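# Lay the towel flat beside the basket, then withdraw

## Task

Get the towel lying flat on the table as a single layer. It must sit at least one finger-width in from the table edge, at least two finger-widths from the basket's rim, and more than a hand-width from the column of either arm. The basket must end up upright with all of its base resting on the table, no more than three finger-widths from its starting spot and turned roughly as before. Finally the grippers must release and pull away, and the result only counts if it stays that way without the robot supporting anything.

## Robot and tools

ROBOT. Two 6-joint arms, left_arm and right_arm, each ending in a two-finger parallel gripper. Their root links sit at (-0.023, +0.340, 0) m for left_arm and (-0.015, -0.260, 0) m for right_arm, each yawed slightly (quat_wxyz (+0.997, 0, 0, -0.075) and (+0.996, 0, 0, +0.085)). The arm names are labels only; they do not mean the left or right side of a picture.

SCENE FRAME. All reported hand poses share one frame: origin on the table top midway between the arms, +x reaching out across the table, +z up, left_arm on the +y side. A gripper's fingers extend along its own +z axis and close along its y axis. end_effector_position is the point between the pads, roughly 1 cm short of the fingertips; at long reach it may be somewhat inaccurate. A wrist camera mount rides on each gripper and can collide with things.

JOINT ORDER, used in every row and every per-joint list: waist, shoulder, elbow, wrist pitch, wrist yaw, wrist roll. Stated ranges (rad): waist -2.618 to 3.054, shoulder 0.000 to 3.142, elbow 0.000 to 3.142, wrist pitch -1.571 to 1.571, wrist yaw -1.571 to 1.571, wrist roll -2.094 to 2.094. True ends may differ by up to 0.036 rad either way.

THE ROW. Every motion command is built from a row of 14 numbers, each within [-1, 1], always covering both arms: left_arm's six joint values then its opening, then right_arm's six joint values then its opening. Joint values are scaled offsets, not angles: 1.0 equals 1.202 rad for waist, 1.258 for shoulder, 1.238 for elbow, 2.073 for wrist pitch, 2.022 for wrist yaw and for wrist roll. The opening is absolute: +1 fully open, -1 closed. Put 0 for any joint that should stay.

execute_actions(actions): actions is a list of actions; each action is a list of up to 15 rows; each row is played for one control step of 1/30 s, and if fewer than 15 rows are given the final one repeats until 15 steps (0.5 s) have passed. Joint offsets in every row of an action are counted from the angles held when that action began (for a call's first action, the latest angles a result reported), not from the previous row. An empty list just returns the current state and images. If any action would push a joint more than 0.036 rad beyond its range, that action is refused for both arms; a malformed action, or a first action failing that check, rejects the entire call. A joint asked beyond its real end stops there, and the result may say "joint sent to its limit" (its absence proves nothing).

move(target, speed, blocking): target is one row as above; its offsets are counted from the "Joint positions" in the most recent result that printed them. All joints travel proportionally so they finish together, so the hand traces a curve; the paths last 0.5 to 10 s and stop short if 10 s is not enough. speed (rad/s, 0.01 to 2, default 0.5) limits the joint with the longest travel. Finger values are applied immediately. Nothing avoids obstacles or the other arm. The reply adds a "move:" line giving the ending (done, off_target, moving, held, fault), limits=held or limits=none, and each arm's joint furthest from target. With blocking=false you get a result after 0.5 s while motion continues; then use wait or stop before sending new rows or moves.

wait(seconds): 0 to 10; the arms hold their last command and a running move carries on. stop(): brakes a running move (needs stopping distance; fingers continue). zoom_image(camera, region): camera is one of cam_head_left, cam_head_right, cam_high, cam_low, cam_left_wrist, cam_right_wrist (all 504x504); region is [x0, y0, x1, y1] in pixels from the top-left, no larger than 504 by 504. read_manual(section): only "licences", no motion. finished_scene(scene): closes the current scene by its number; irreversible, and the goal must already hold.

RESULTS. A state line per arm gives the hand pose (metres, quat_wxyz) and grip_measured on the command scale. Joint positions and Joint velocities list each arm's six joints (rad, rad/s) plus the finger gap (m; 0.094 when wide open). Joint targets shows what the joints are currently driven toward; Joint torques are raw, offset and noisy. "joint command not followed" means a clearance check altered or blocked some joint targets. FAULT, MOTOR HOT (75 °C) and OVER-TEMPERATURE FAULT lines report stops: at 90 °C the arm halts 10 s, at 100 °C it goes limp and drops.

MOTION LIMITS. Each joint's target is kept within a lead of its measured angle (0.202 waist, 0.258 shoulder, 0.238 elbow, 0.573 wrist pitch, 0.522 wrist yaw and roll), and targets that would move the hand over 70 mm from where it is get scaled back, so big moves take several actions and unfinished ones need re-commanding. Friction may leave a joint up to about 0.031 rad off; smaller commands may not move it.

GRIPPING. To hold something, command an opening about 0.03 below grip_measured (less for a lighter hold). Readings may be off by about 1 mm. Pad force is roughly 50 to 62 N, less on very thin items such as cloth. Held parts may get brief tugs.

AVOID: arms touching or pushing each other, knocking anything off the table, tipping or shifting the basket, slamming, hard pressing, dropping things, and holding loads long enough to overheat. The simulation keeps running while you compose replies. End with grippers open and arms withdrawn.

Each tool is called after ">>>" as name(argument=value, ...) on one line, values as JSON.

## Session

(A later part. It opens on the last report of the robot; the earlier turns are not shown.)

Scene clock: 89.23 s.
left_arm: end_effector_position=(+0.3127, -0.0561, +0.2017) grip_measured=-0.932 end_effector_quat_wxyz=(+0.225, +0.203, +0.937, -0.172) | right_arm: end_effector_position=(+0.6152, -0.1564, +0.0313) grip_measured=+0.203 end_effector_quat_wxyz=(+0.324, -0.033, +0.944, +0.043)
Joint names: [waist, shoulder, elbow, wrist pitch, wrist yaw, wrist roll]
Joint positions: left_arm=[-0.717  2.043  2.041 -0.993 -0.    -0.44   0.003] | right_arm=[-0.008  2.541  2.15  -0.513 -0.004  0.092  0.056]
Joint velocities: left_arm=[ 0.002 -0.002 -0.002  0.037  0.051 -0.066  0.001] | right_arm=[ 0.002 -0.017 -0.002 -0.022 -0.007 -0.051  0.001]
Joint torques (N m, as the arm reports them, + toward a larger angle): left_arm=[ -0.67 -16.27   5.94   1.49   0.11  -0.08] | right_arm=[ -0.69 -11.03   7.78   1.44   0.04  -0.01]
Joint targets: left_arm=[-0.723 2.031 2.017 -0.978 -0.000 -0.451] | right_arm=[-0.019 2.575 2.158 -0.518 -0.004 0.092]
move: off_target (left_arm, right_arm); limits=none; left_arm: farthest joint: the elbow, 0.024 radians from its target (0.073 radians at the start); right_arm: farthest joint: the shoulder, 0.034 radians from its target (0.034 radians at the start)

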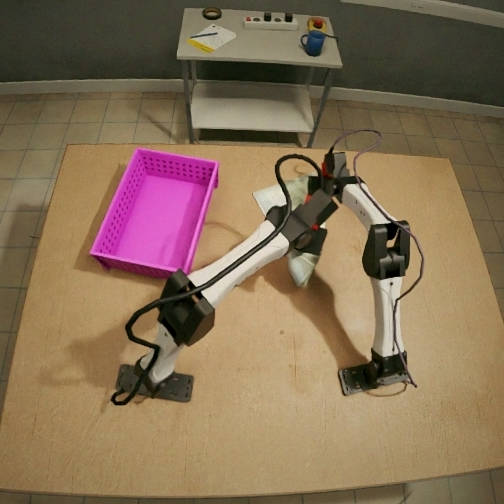

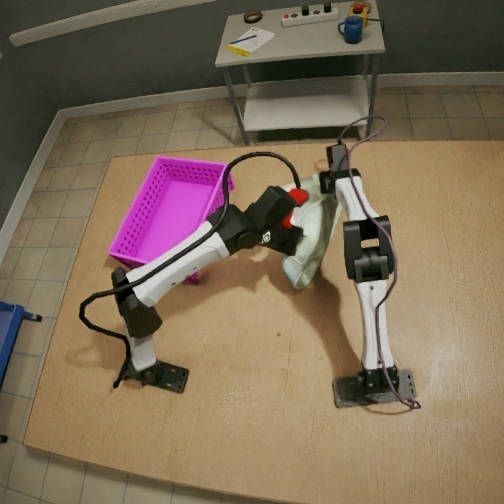

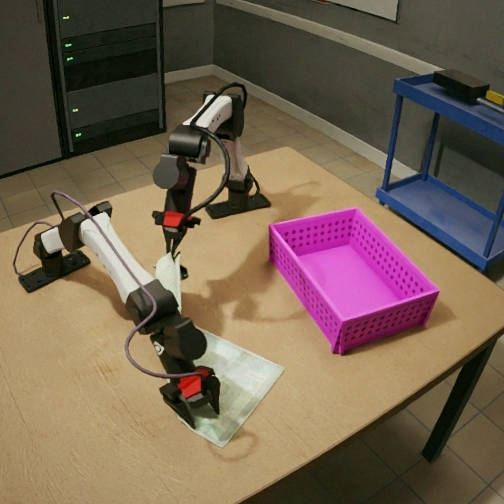

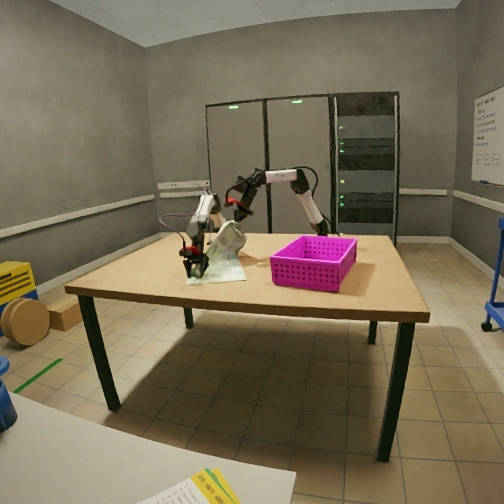

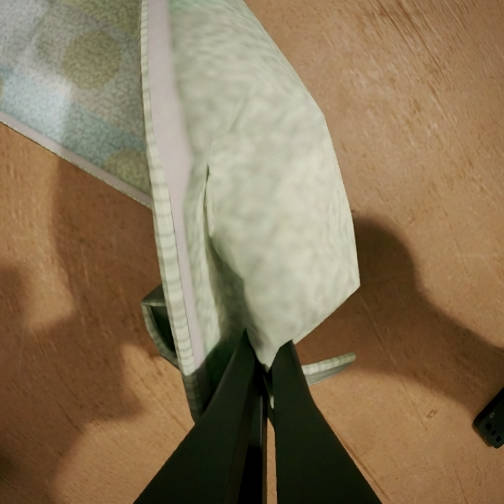

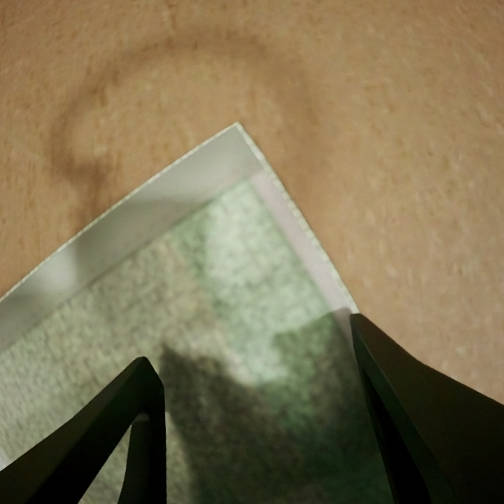

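>>> move(target=[-0.1629, 0.1142, -0.1167, 0.1477, 0, -0.356, -1, -0.009, 0.027, 0.0065, -0.002, 0, 0, 0.2], speed=0.35)

Scene clock: 95.00 s.
left_arm: end_effector_position=(+0.2544, -0.1505, +0.1316) grip_measured=-0.932 end_effector_quat_wxyz=(+0.139, -0.044, +0.951, -0.274) | right_arm: end_effector_position=(+0.6153, -0.1564, +0.0313) grip_measured=+0.203 end_effector_quat_wxyz=(+0.324, -0.033, +0.944, +0.043)
Joint names: [waist, shoulder, elbow, wrist pitch, wrist yaw, wrist roll]
Joint positions: left_arm=[-0.905  2.164  1.919 -0.703 -0.    -1.148  0.003] | right_arm=[-0.008  2.541  2.15  -0.513 -0.004  0.092  0.056]
Joint velocities: left_arm=[ 0.002 -0.012 -0.022  0.037 -0.051 -0.051 -0.   ] | right_arm=[ 0.017 -0.017  0.007 -0.022  0.051 -0.022  0.   ]
Joint torques (N m, as the arm reports them, + toward a larger angle): left_arm=[ -0.73 -14.71   6.53   1.58   0.09  -0.07] | right_arm=[ -0.71 -11.01   7.8    1.45   0.05  -0.02]
Joint targets: left_arm=[-0.912 2.187 1.897 -0.687 -0.000 -1.160] | right_arm=[-0.019 2.575 2.158 -0.517 -0.004 0.092]
move: off_target (left_arm, right_arm); limits=none; left_arm: farthest joint: the shoulder, 0.023 radians from its target (0.143 radians at the start); right_arm: farthest joint: the shoulder, 0.034 radians from its target (0.034 radians at the start)

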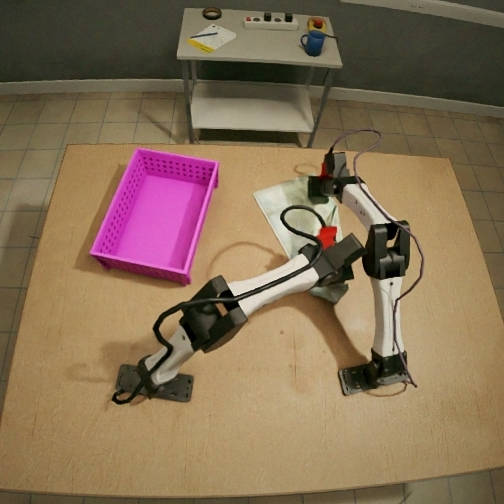

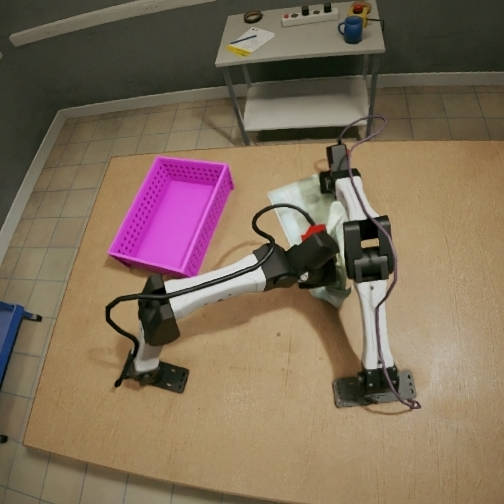

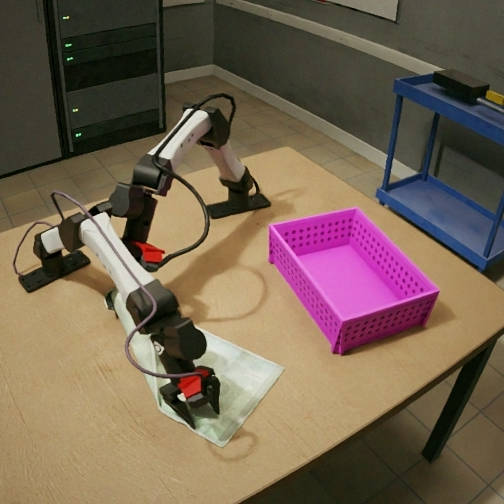

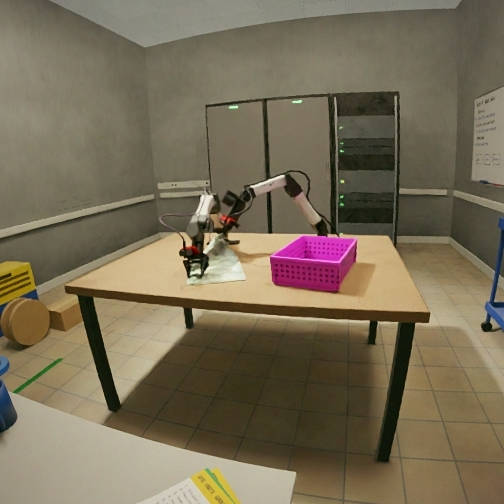

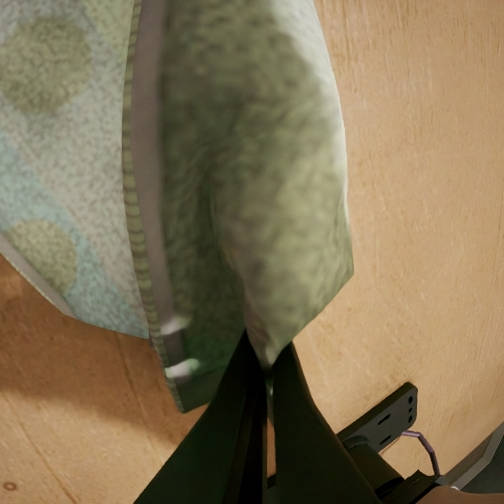

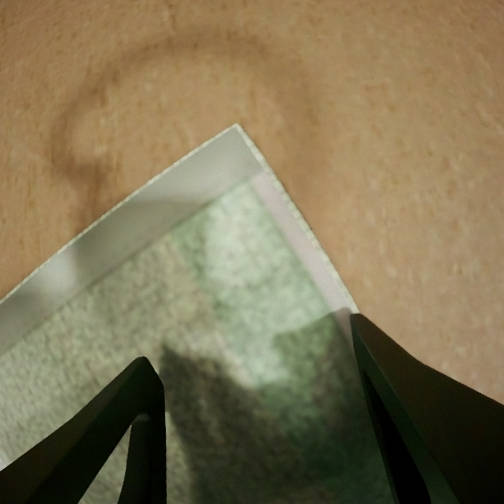

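>>> move(target=[0, 0, 0, 0, 0, 0, -1, 0, -0.09, 0, 0, 0, 0, 0.2], speed=0.25)

>>> move(target=[0, 0, 0, 0, 0, 0, -1, -0.85, -0.9, -0.75, -0.38, 0, 0, 0.2], speed=0.8)

Scene clock: 100.97 s.
left_arm: end_effector_position=(+0.2544, -0.1505, +0.1317) grip_measured=-0.932 end_effector_quat_wxyz=(+0.139, -0.044, +0.951, -0.274) | right_arm: end_effector_position=(+0.6204, -0.1555, +0.0998) grip_measured=+0.203 end_effector_quat_wxyz=(+0.375, -0.033, +0.925, +0.050)
Joint names: [waist, shoulder, elbow, wrist pitch, wrist yaw, wrist roll]
Joint positions: left_arm=[-0.905  2.164  1.919 -0.702 -0.    -1.149  0.003] | right_arm=[-0.008  2.431  2.15  -0.513 -0.004  0.092  0.056]
Joint velocities: left_arm=[-0.007 -0.002 -0.012  0.007 -0.007  0.022 -0.002] | right_arm=[-0.007 -0.012  0.012  0.022 -0.051  0.037  0.   ]
Joint torques (N m, as the arm reports them, + toward a larger angle): left_arm=[ -0.19 -16.77   8.22   1.42   0.04   0.  ] | right_arm=[  0.18 -13.25   7.44   1.64   0.04  -0.02]
Joint targets: left_arm=[-0.905 2.164 1.919 -0.703 -0.000 -1.149] | right_arm=[-0.008 2.428 2.150 -0.513 -0.004 0.092]
move: done; limits=none; left_arm: farthest joint: the wrist pitch, 0.001 radians from its target (0.001 radians at the start); right_arm: farthest joint: the shoulder, 0.003 radians from its target (0.113 radians at the start)

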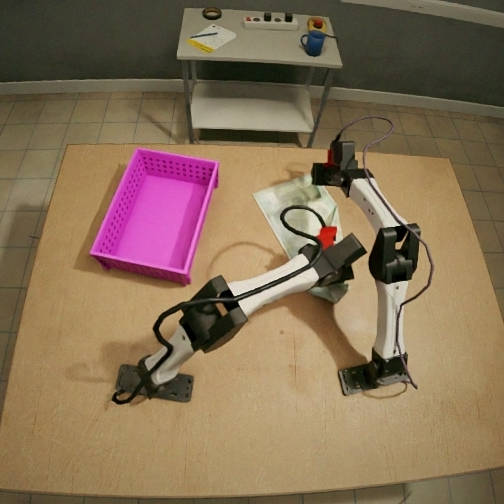

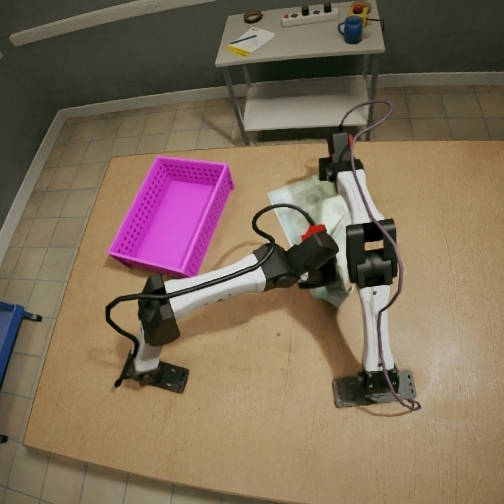

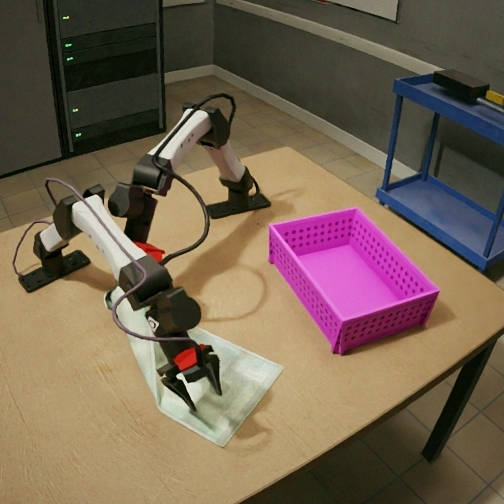

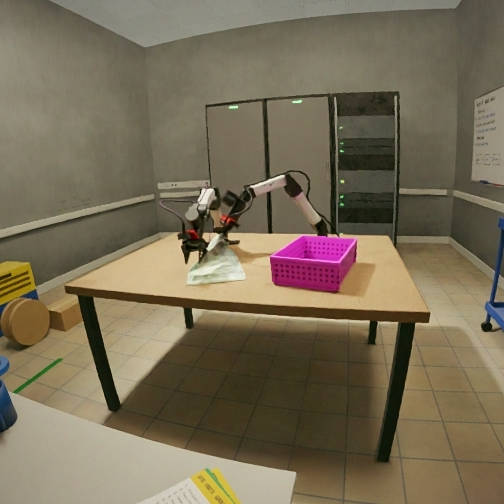

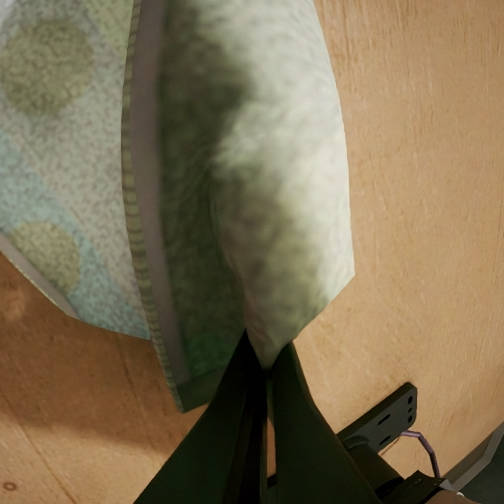

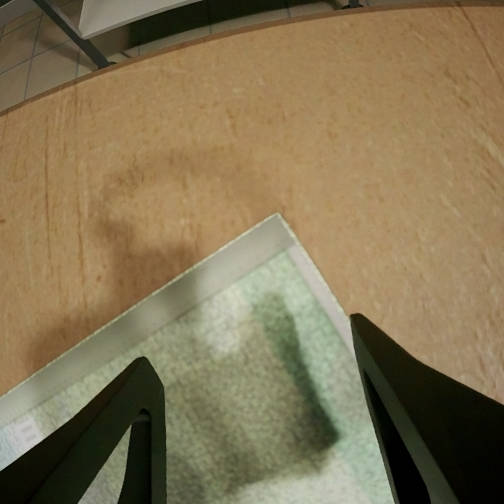

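Scene clock: 103.03 s.
left_arm: end_effector_position=(+0.2544, -0.1505, +0.1317) grip_measured=-0.932 end_effector_quat_wxyz=(+0.139, -0.044, +0.951, -0.274) | right_arm: end_effector_position=(+0.1507, -0.4490, +0.1709) grip_measured=+0.203 end_effector_quat_wxyz=(+0.099, +0.452, +0.886, -0.038)
Joint names: [waist, shoulder, elbow, wrist pitch, wrist yaw, wrist roll]
Joint positions: left_arm=[-0.905  2.164  1.919 -0.702 -0.    -1.149  0.003] | right_arm=[-1.022  1.308  1.239 -1.289 -0.003  0.092  0.056]
Joint velocities: left_arm=[-0.017 -0.007  0.002  0.007 -0.022  0.022 -0.   ] | right_arm=[ 0.007 -0.002 -0.017 -0.095 -0.007 -0.022 -0.002]
Joint torques (N m, as the arm reports them, + toward a larger angle): left_arm=[ -0.23 -16.69   8.36   1.4    0.09   0.02] | right_arm=[-0.48 -4.01  5.19  0.68  0.05 -0.01]
Joint targets: left_arm=[-0.905 2.164 1.919 -0.702 -0.000 -1.149] | right_arm=[-1.030 1.299 1.221 -1.301 -0.004 0.092]
move: done; limits=none; left_arm: farthest joint: the waist, 0.000 radians from its target (0.000 radians at the start); right_arm: farthest joint: the elbow, 0.017 radians from its target (0.928 radians at the start)

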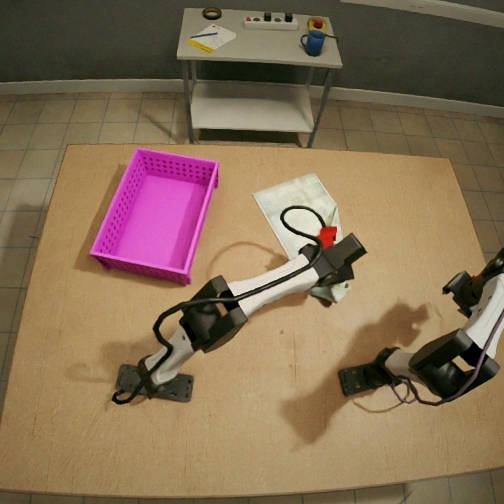

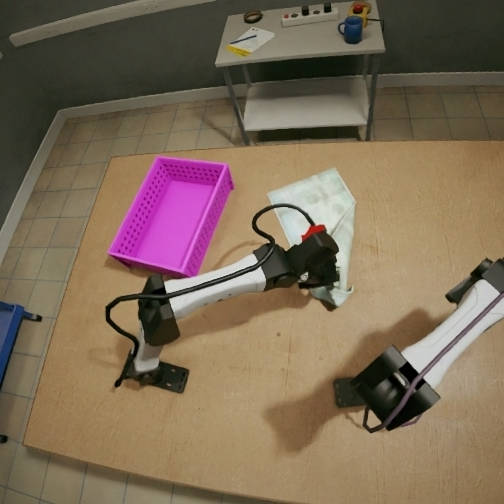

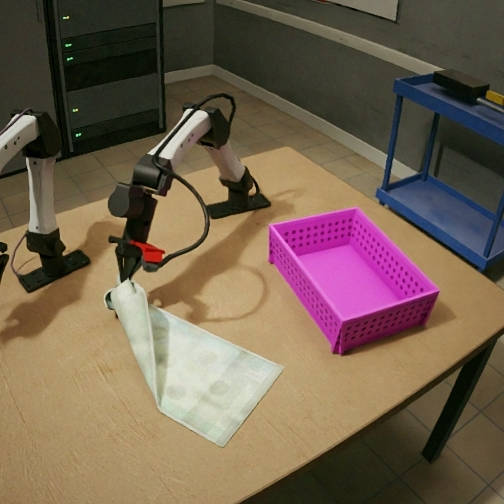

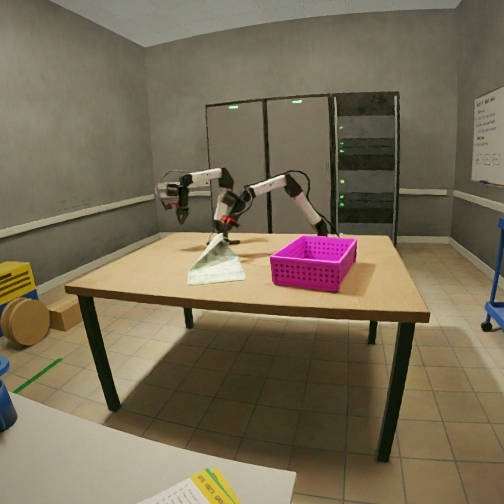

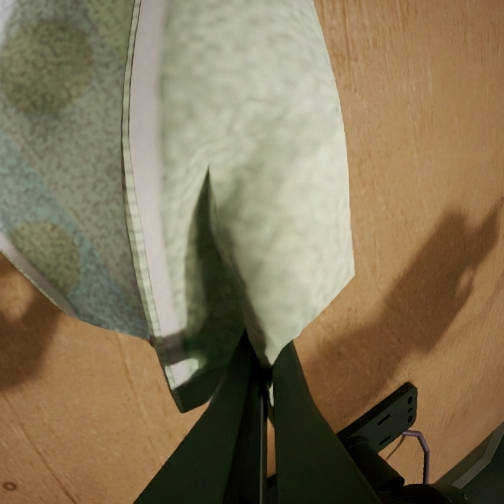

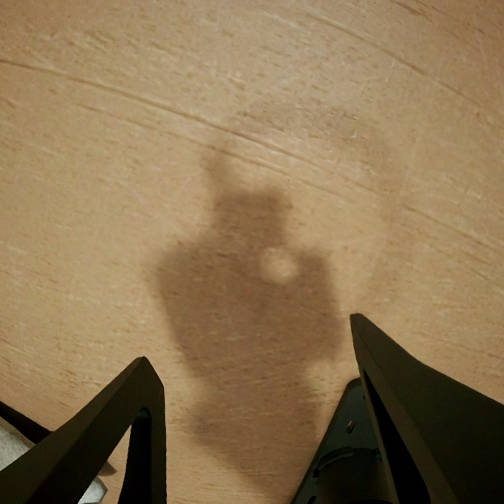

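>>> execute_actions(actions=[])

Scene clock: 104.83 s.
left_arm: end_effector_position=(+0.2544, -0.1505, +0.1317) grip_measured=-0.932 end_effector_quat_wxyz=(+0.139, -0.044, +0.951, -0.274) | right_arm: end_effector_position=(+0.1506, -0.4489, +0.1708) grip_measured=+0.203 end_effector_quat_wxyz=(+0.099, +0.452, +0.886, -0.038)
Joint names: [waist, shoulder, elbow, wrist pitch, wrist yaw, wrist roll]
Joint positions: left_arm=[-0.905  2.164  1.919 -0.702 -0.    -1.149  0.003] | right_arm=[-1.022  1.308  1.239 -1.29  -0.003  0.092  0.056]
Joint velocities: left_arm=[ 0.002 -0.002  0.002 -0.037 -0.037 -0.007 -0.002] | right_arm=[-0.017 -0.007  0.012  0.037 -0.022  0.022 -0.   ]
Joint torques (N m, as the arm reports them, + toward a larger angle): left_arm=[ -0.23 -16.76   8.31   1.42   0.04   0.04] | right_arm=[-0.46 -4.04  5.17  0.67  0.04 -0.01]
Joint targets: left_arm=[-0.905 2.164 1.919 -0.702 -0.000 -1.149] | right_arm=[-1.030 1.299 1.221 -1.301 -0.004 0.092]

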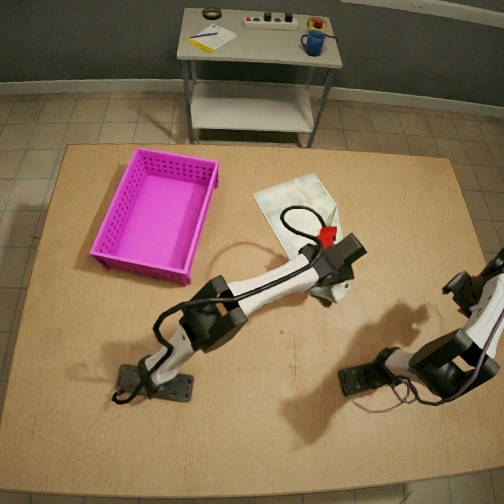

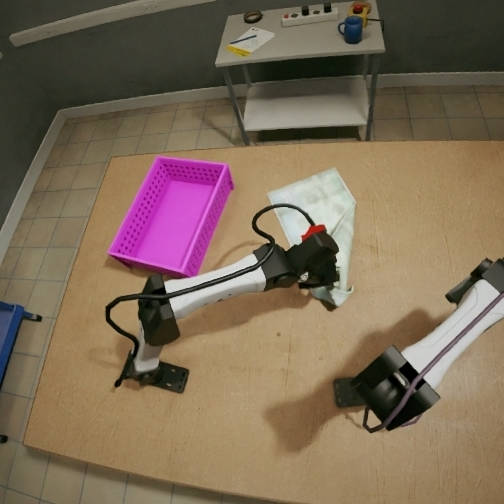

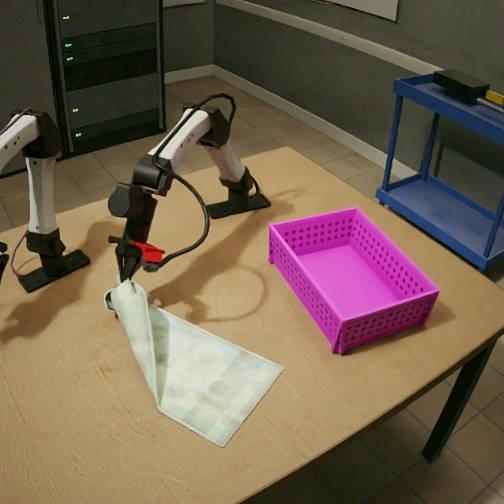

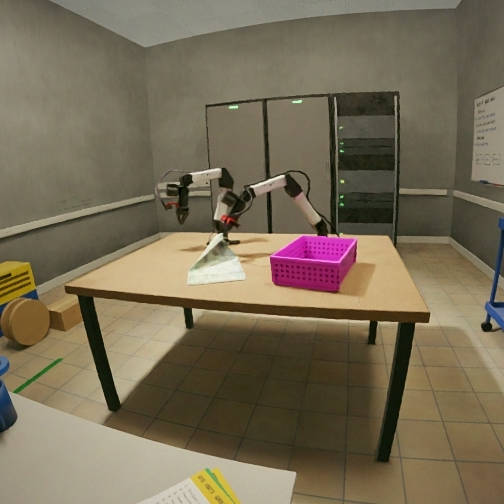

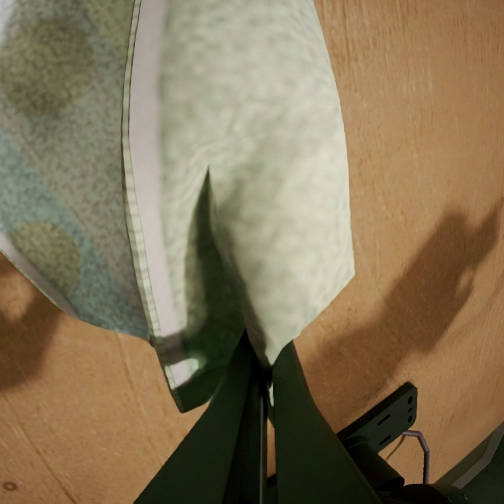

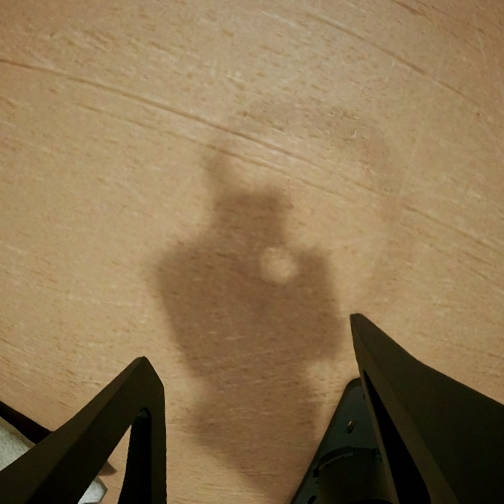

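>>> move(target=[-0.041, 0.215, 0.285, 0.0405, 0, -0.05, -1, 0, 0, 0, 0, 0, 0, 0.2], speed=0.25)

Scene clock: 107.53 s.
left_arm: end_effector_position=(+0.2700, -0.2301, +0.1368) grip_measured=-0.932 end_effector_quat_wxyz=(+0.150, -0.066, +0.922, -0.350) | right_arm: end_effector_position=(+0.1506, -0.4489, +0.1708) grip_measured=+0.203 end_effector_quat_wxyz=(+0.099, +0.452, +0.886, -0.038)
Joint names: [waist, shoulder, elbow, wrist pitch, wrist yaw, wrist roll]
Joint positions: left_arm=[-0.945  2.409  2.254 -0.634 -0.    -1.239  0.003] | right_arm=[-1.022  1.308  1.239 -1.29  -0.003  0.092  0.056]
Joint velocities: left_arm=[-0.007 -0.017 -0.017 -0.022 -0.051 -0.051 -0.002] | right_arm=[-0.022 -0.002 -0.012  0.007 -0.066  0.007 -0.001]
Joint torques (N m, as the arm reports them, + toward a larger angle): left_arm=[ -0.92 -16.86  10.01   1.78   0.08  -0.09] | right_arm=[ 0.18 -3.33  6.48  0.76  0.05 -0.01]
Joint targets: left_arm=[-0.954 2.434 2.272 -0.619 -0.000 -1.250] | right_arm=[-1.022 1.308 1.239 -1.290 -0.003 0.092]
move: off_target (left_arm); limits=none; left_arm: farthest joint: the shoulder, 0.025 radians from its target (0.271 radians at the start); right_arm: farthest joint: the waist, 0.000 radians from its target (0.000 radians at the start)

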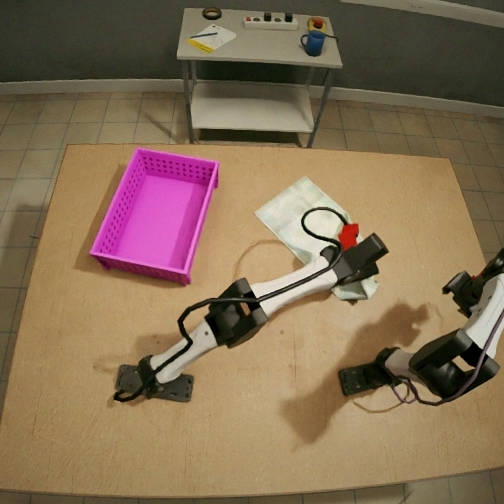

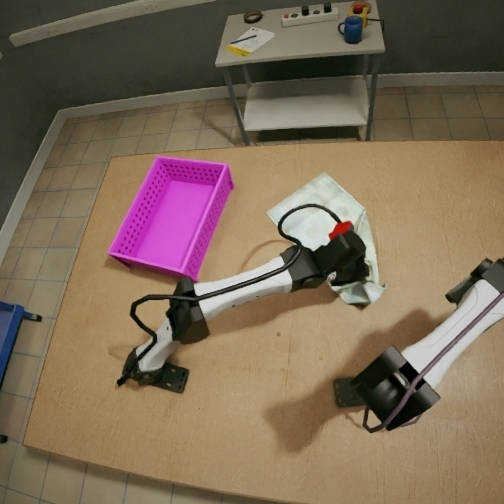

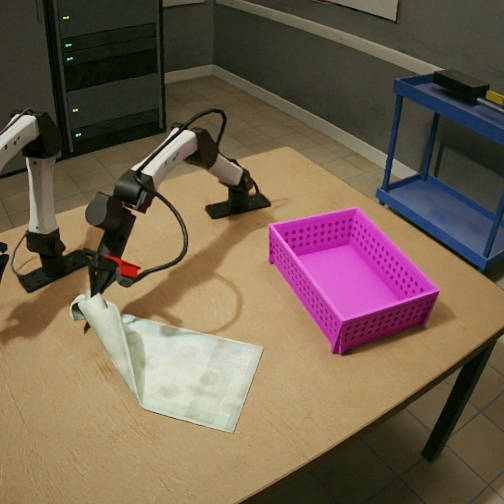

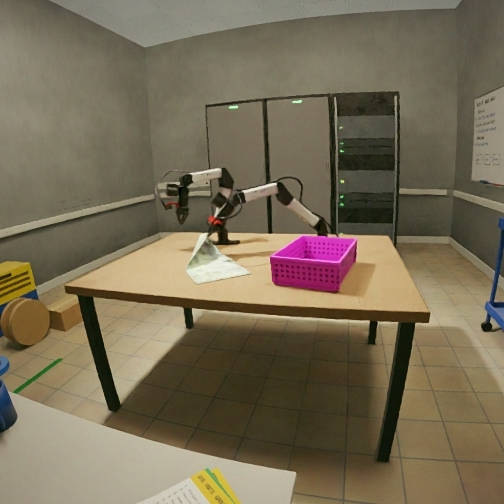

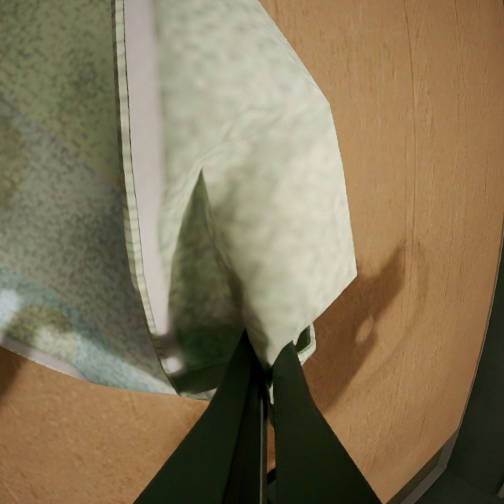

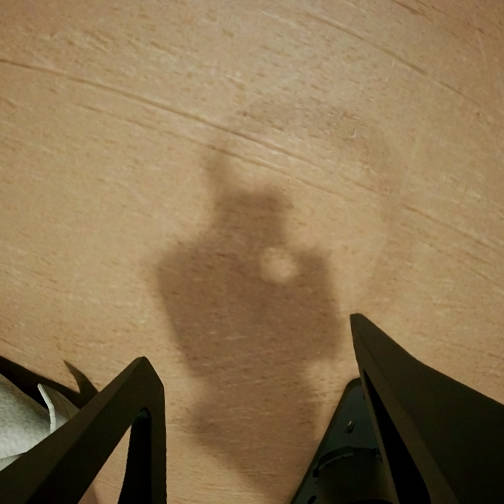

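>>> zoom_image(camera="cam_high", region=[40, 240, 290, 450])

>>> zoom_image(camera="cam_head_right", region=[240, 150, 440, 330])

Region (40, 240, 290, 450) of cam_high's 504x504 image, scaled by 2.016, with more detail than that image has; it fills the top 423 rows of this view, and the rest is white.

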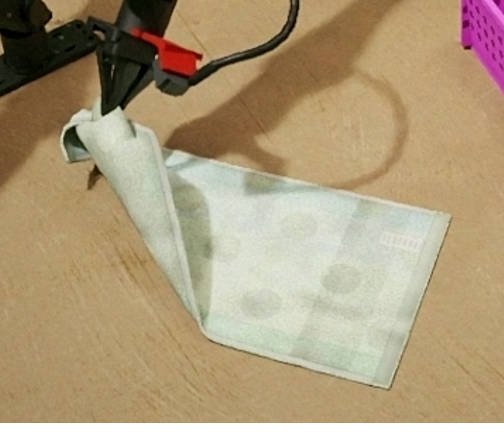

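Region (240, 150, 440, 330) of cam_head_right's 504x504 image, scaled by 2.520, with more detail than that image has; it fills the top 454 rows of this view, and the rest is white.

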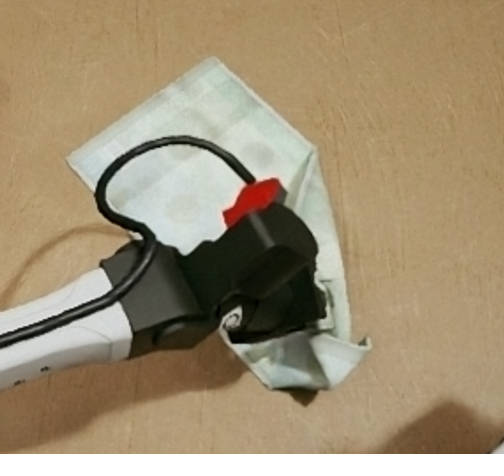

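>>> move(target=[0, 0, 0, 0, 0, 0, -1, 0.62, -0.734, -0.489, 0.121, 0, 0, 0.2], speed=0.6)

Scene clock: 123.30 s.
left_arm: end_effector_position=(+0.2700, -0.2301, +0.1368) grip_measured=-0.932 end_effector_quat_wxyz=(+0.150, -0.066, +0.922, -0.350) | right_arm: end_effector_position=(+0.1526, -0.2790, +0.1574) grip_measured=+0.203 end_effector_quat_wxyz=(+0.372, +0.096, +0.923, -0.003)
Joint names: [waist, shoulder, elbow, wrist pitch, wrist yaw, wrist roll]
Joint positions: left_arm=[-0.945  2.409  2.254 -0.634 -0.    -1.239  0.003] | right_arm=[-0.287  0.4    0.65  -1.059 -0.003  0.092  0.056]
Joint velocities: left_arm=[-0.002 -0.002  0.007 -0.007 -0.037 -0.022 -0.001] | right_arm=[-0.027 -0.012 -0.007 -0.051 -0.022 -0.022  0.001]
Joint torques (N m, as the arm reports them, + toward a larger angle): left_arm=[ -0.22 -19.18   8.48   1.63   0.08   0.03] | right_arm=[ 0.99  1.23  5.38  1.77  0.04 -0.02]
Joint targets: left_arm=[-0.945 2.409 2.254 -0.634 -0.000 -1.239] | right_arm=[-0.277 0.385 0.633 -1.039 -0.003 0.092]
move: done; limits=none; left_arm: farthest joint: the waist, 0.000 radians from its target (0.000 radians at the start); right_arm: farthest joint: the wrist pitch, 0.019 radians from its target (0.251 radians at the start)

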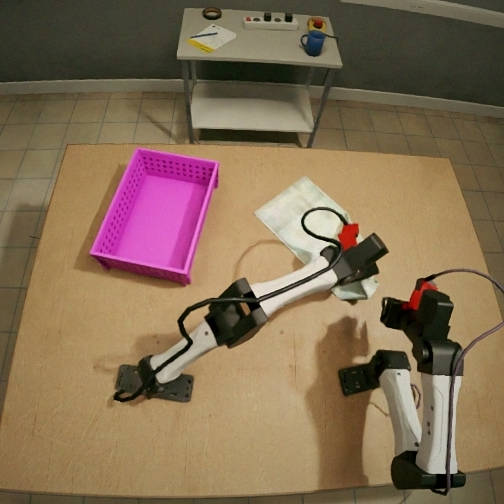

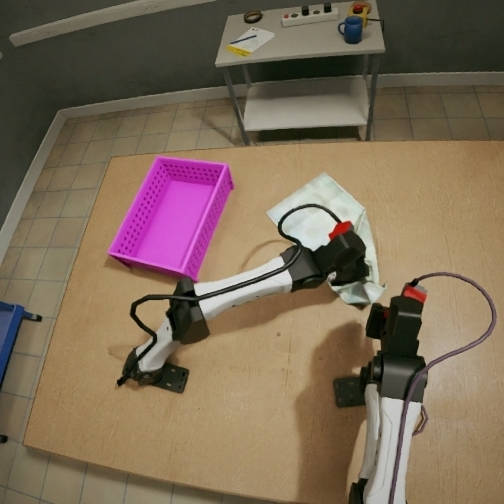

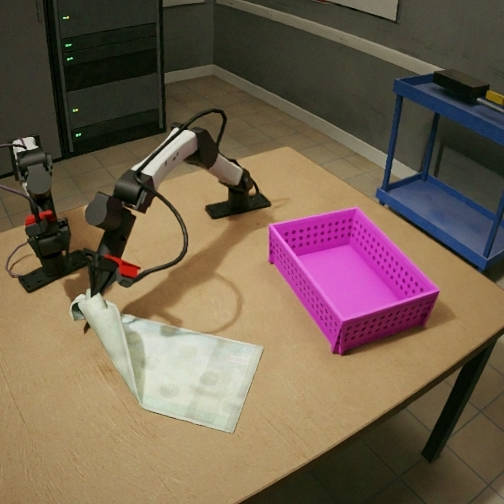

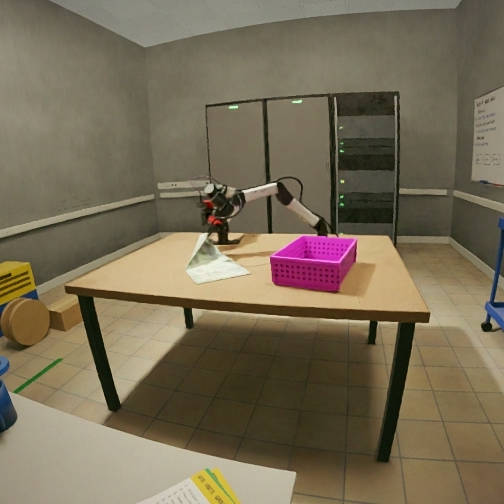

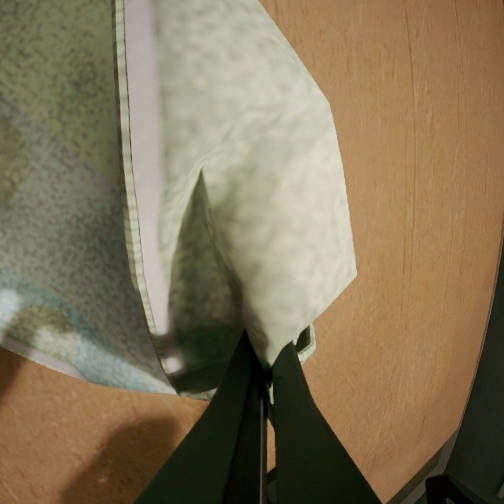

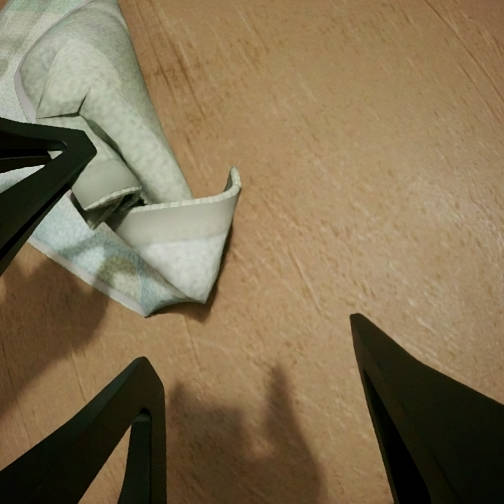

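>>> zoom_image(camera="cam_right_wrist", region=[0, 60, 280, 340])

Region (0, 60, 280, 340) of cam_right_wrist's 504x504 image, scaled by 1.800, with more detail than that image has.

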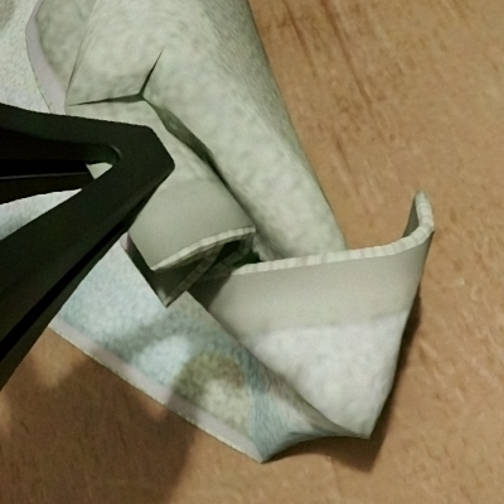

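>>> move(target=[0, 0, 0, 0, 0, 0, -1, -0.340, 0.834, 0.423, -0.119, -0.251, 0.553, 0.0], speed=0.6)

Scene clock: 131.47 s.
left_arm: end_effector_position=(+0.2700, -0.2301, +0.1368) grip_measured=-0.932 end_effector_quat_wxyz=(+0.150, -0.066, +0.922, -0.350) | right_arm: end_effector_position=(+0.2309, -0.3043, +0.1392) grip_measured=+0.003 end_effector_quat_wxyz=(-0.086, +0.734, +0.632, +0.234)
Joint names: [waist, shoulder, elbow, wrist pitch, wrist yaw, wrist roll]
Joint positions: left_arm=[-0.945  2.409  2.254 -0.634 -0.    -1.239  0.003] | right_arm=[-0.686  1.44   1.154 -1.291 -0.504  1.201  0.047]
Joint velocities: left_arm=[-0.007 -0.012 -0.002  0.066 -0.037  0.007 -0.   ] | right_arm=[-0.007 -0.032 -0.002 -0.022 -0.022  0.051 -0.001]
Joint torques (N m, as the arm reports them, + toward a larger angle): left_arm=[ -0.21 -19.07   8.5    1.62   0.06   0.02] | right_arm=[-0.59 -3.49  7.59  0.18 -0.28  0.11]
Joint targets: left_arm=[-0.945 2.409 2.254 -0.634 -0.000 -1.239] | right_arm=[-0.696 1.449 1.174 -1.305 -0.511 1.210]
move: done; limits=none; left_arm: farthest joint: the waist, 0.000 radians from its target (0.000 radians at the start); right_arm: farthest joint: the elbow, 0.020 radians from its target (0.523 radians at the start)

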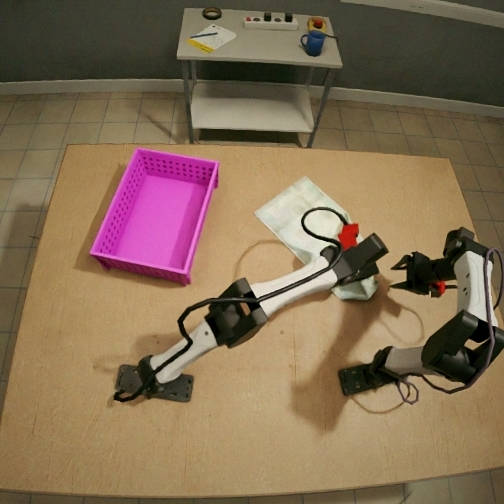

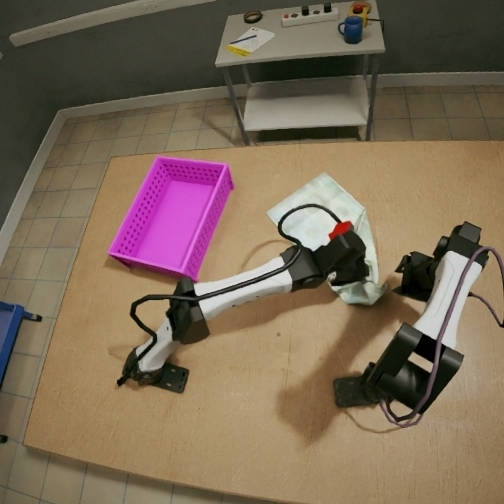

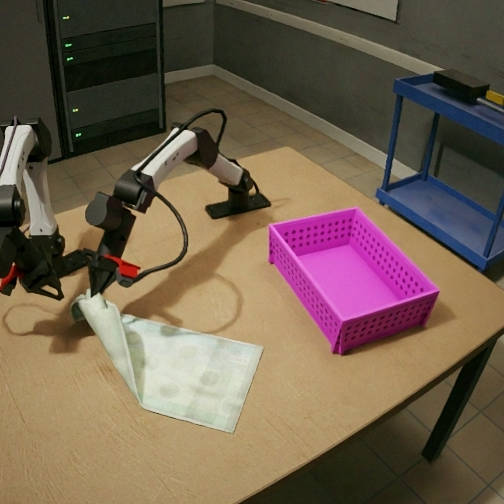

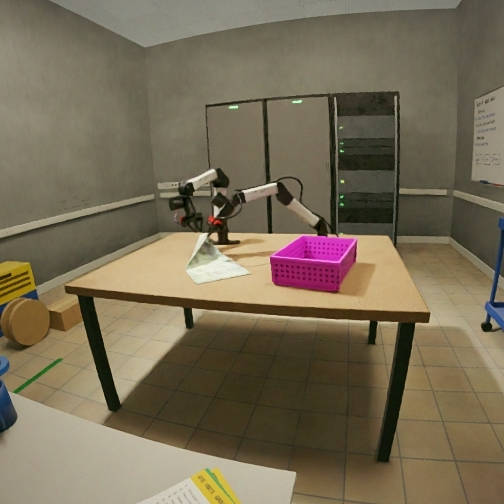

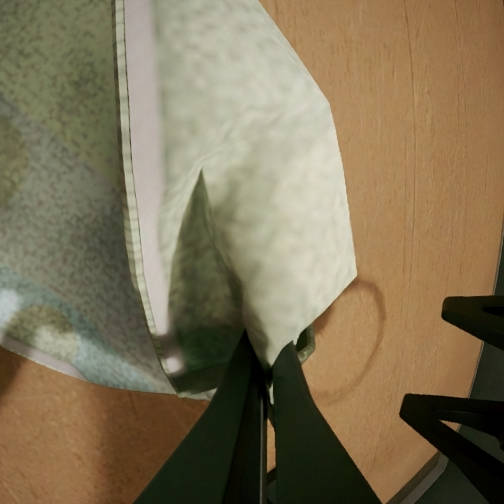

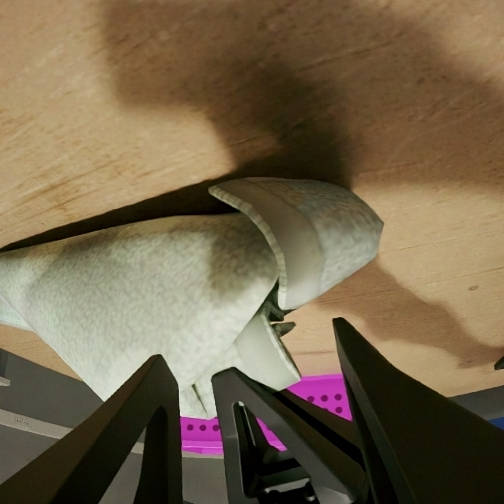

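>>> move(target=[0, 0, 0, 0, 0, 0, -1, 0.045, -0.0405, -0.133, 0.063, 0, 0, 0.0], speed=0.2)

Scene clock: 139.77 s.
left_arm: end_effector_position=(+0.2700, -0.2301, +0.1368) grip_measured=-0.932 end_effector_quat_wxyz=(+0.150, -0.066, +0.922, -0.350) | right_arm: end_effector_position=(+0.2227, -0.2882, +0.1096) grip_measured=+0.003 end_effector_quat_wxyz=(-0.090, +0.719, +0.648, +0.233)
Joint names: [waist, shoulder, elbow, wrist pitch, wrist yaw, wrist roll]
Joint positions: left_arm=[-0.945  2.409  2.254 -0.634 -0.    -1.239  0.003] | right_arm=[-0.642  1.406  1.007 -1.175 -0.504  1.202  0.047]
Joint velocities: left_arm=[ 0.007 -0.032 -0.012 -0.022 -0.037 -0.007  0.   ] | right_arm=[-0.007 -0.012 -0.007  0.022  0.022 -0.022 -0.   ]
Joint torques (N m, as the arm reports them, + toward a larger angle): left_arm=[ -0.18 -19.13   8.58   1.61   0.06   0.02] | right_arm=[ 0.96 -4.94  4.79  0.4  -0.21 -0.02]
Joint targets: left_arm=[-0.945 2.409 2.254 -0.634 -0.000 -1.239] | right_arm=[-0.632 1.389 0.990 -1.160 -0.504 1.201]
move: done; limits=none; left_arm: farthest joint: the waist, 0.000 radians from its target (0.000 radians at the start); right_arm: farthest joint: the elbow, 0.017 radians from its target (0.165 radians at the start)

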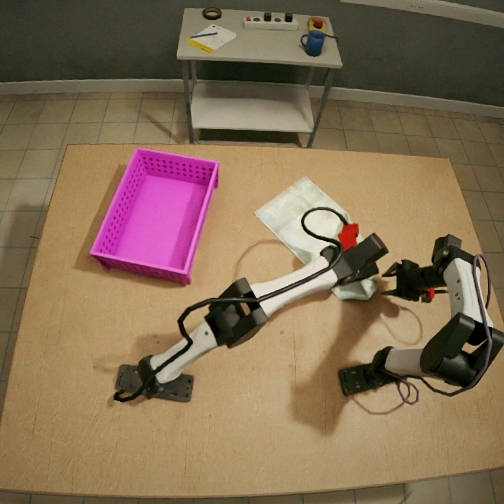

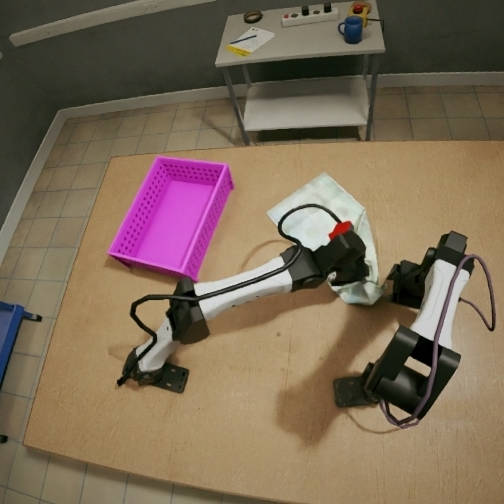

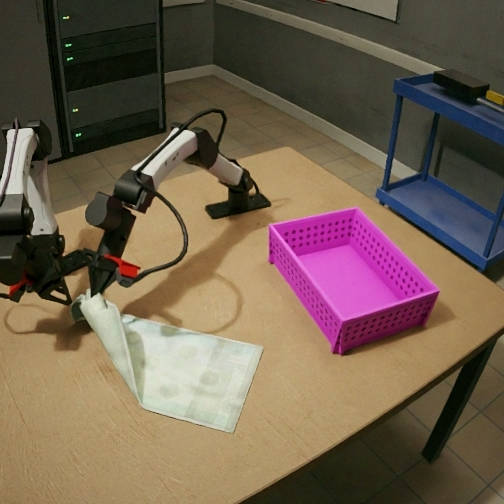

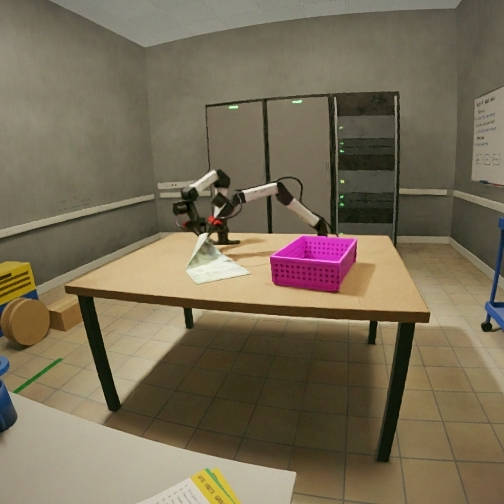

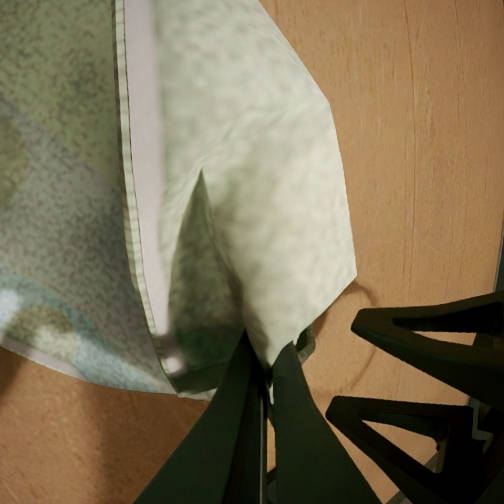

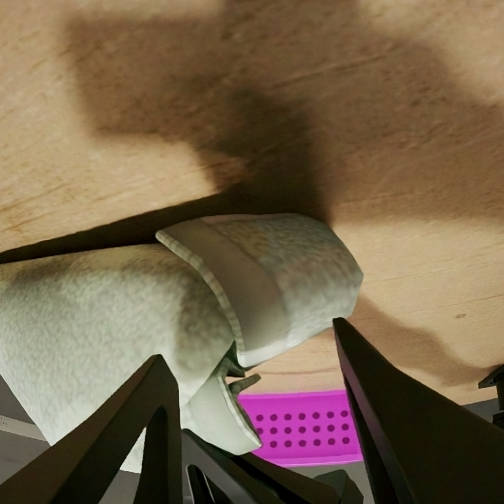

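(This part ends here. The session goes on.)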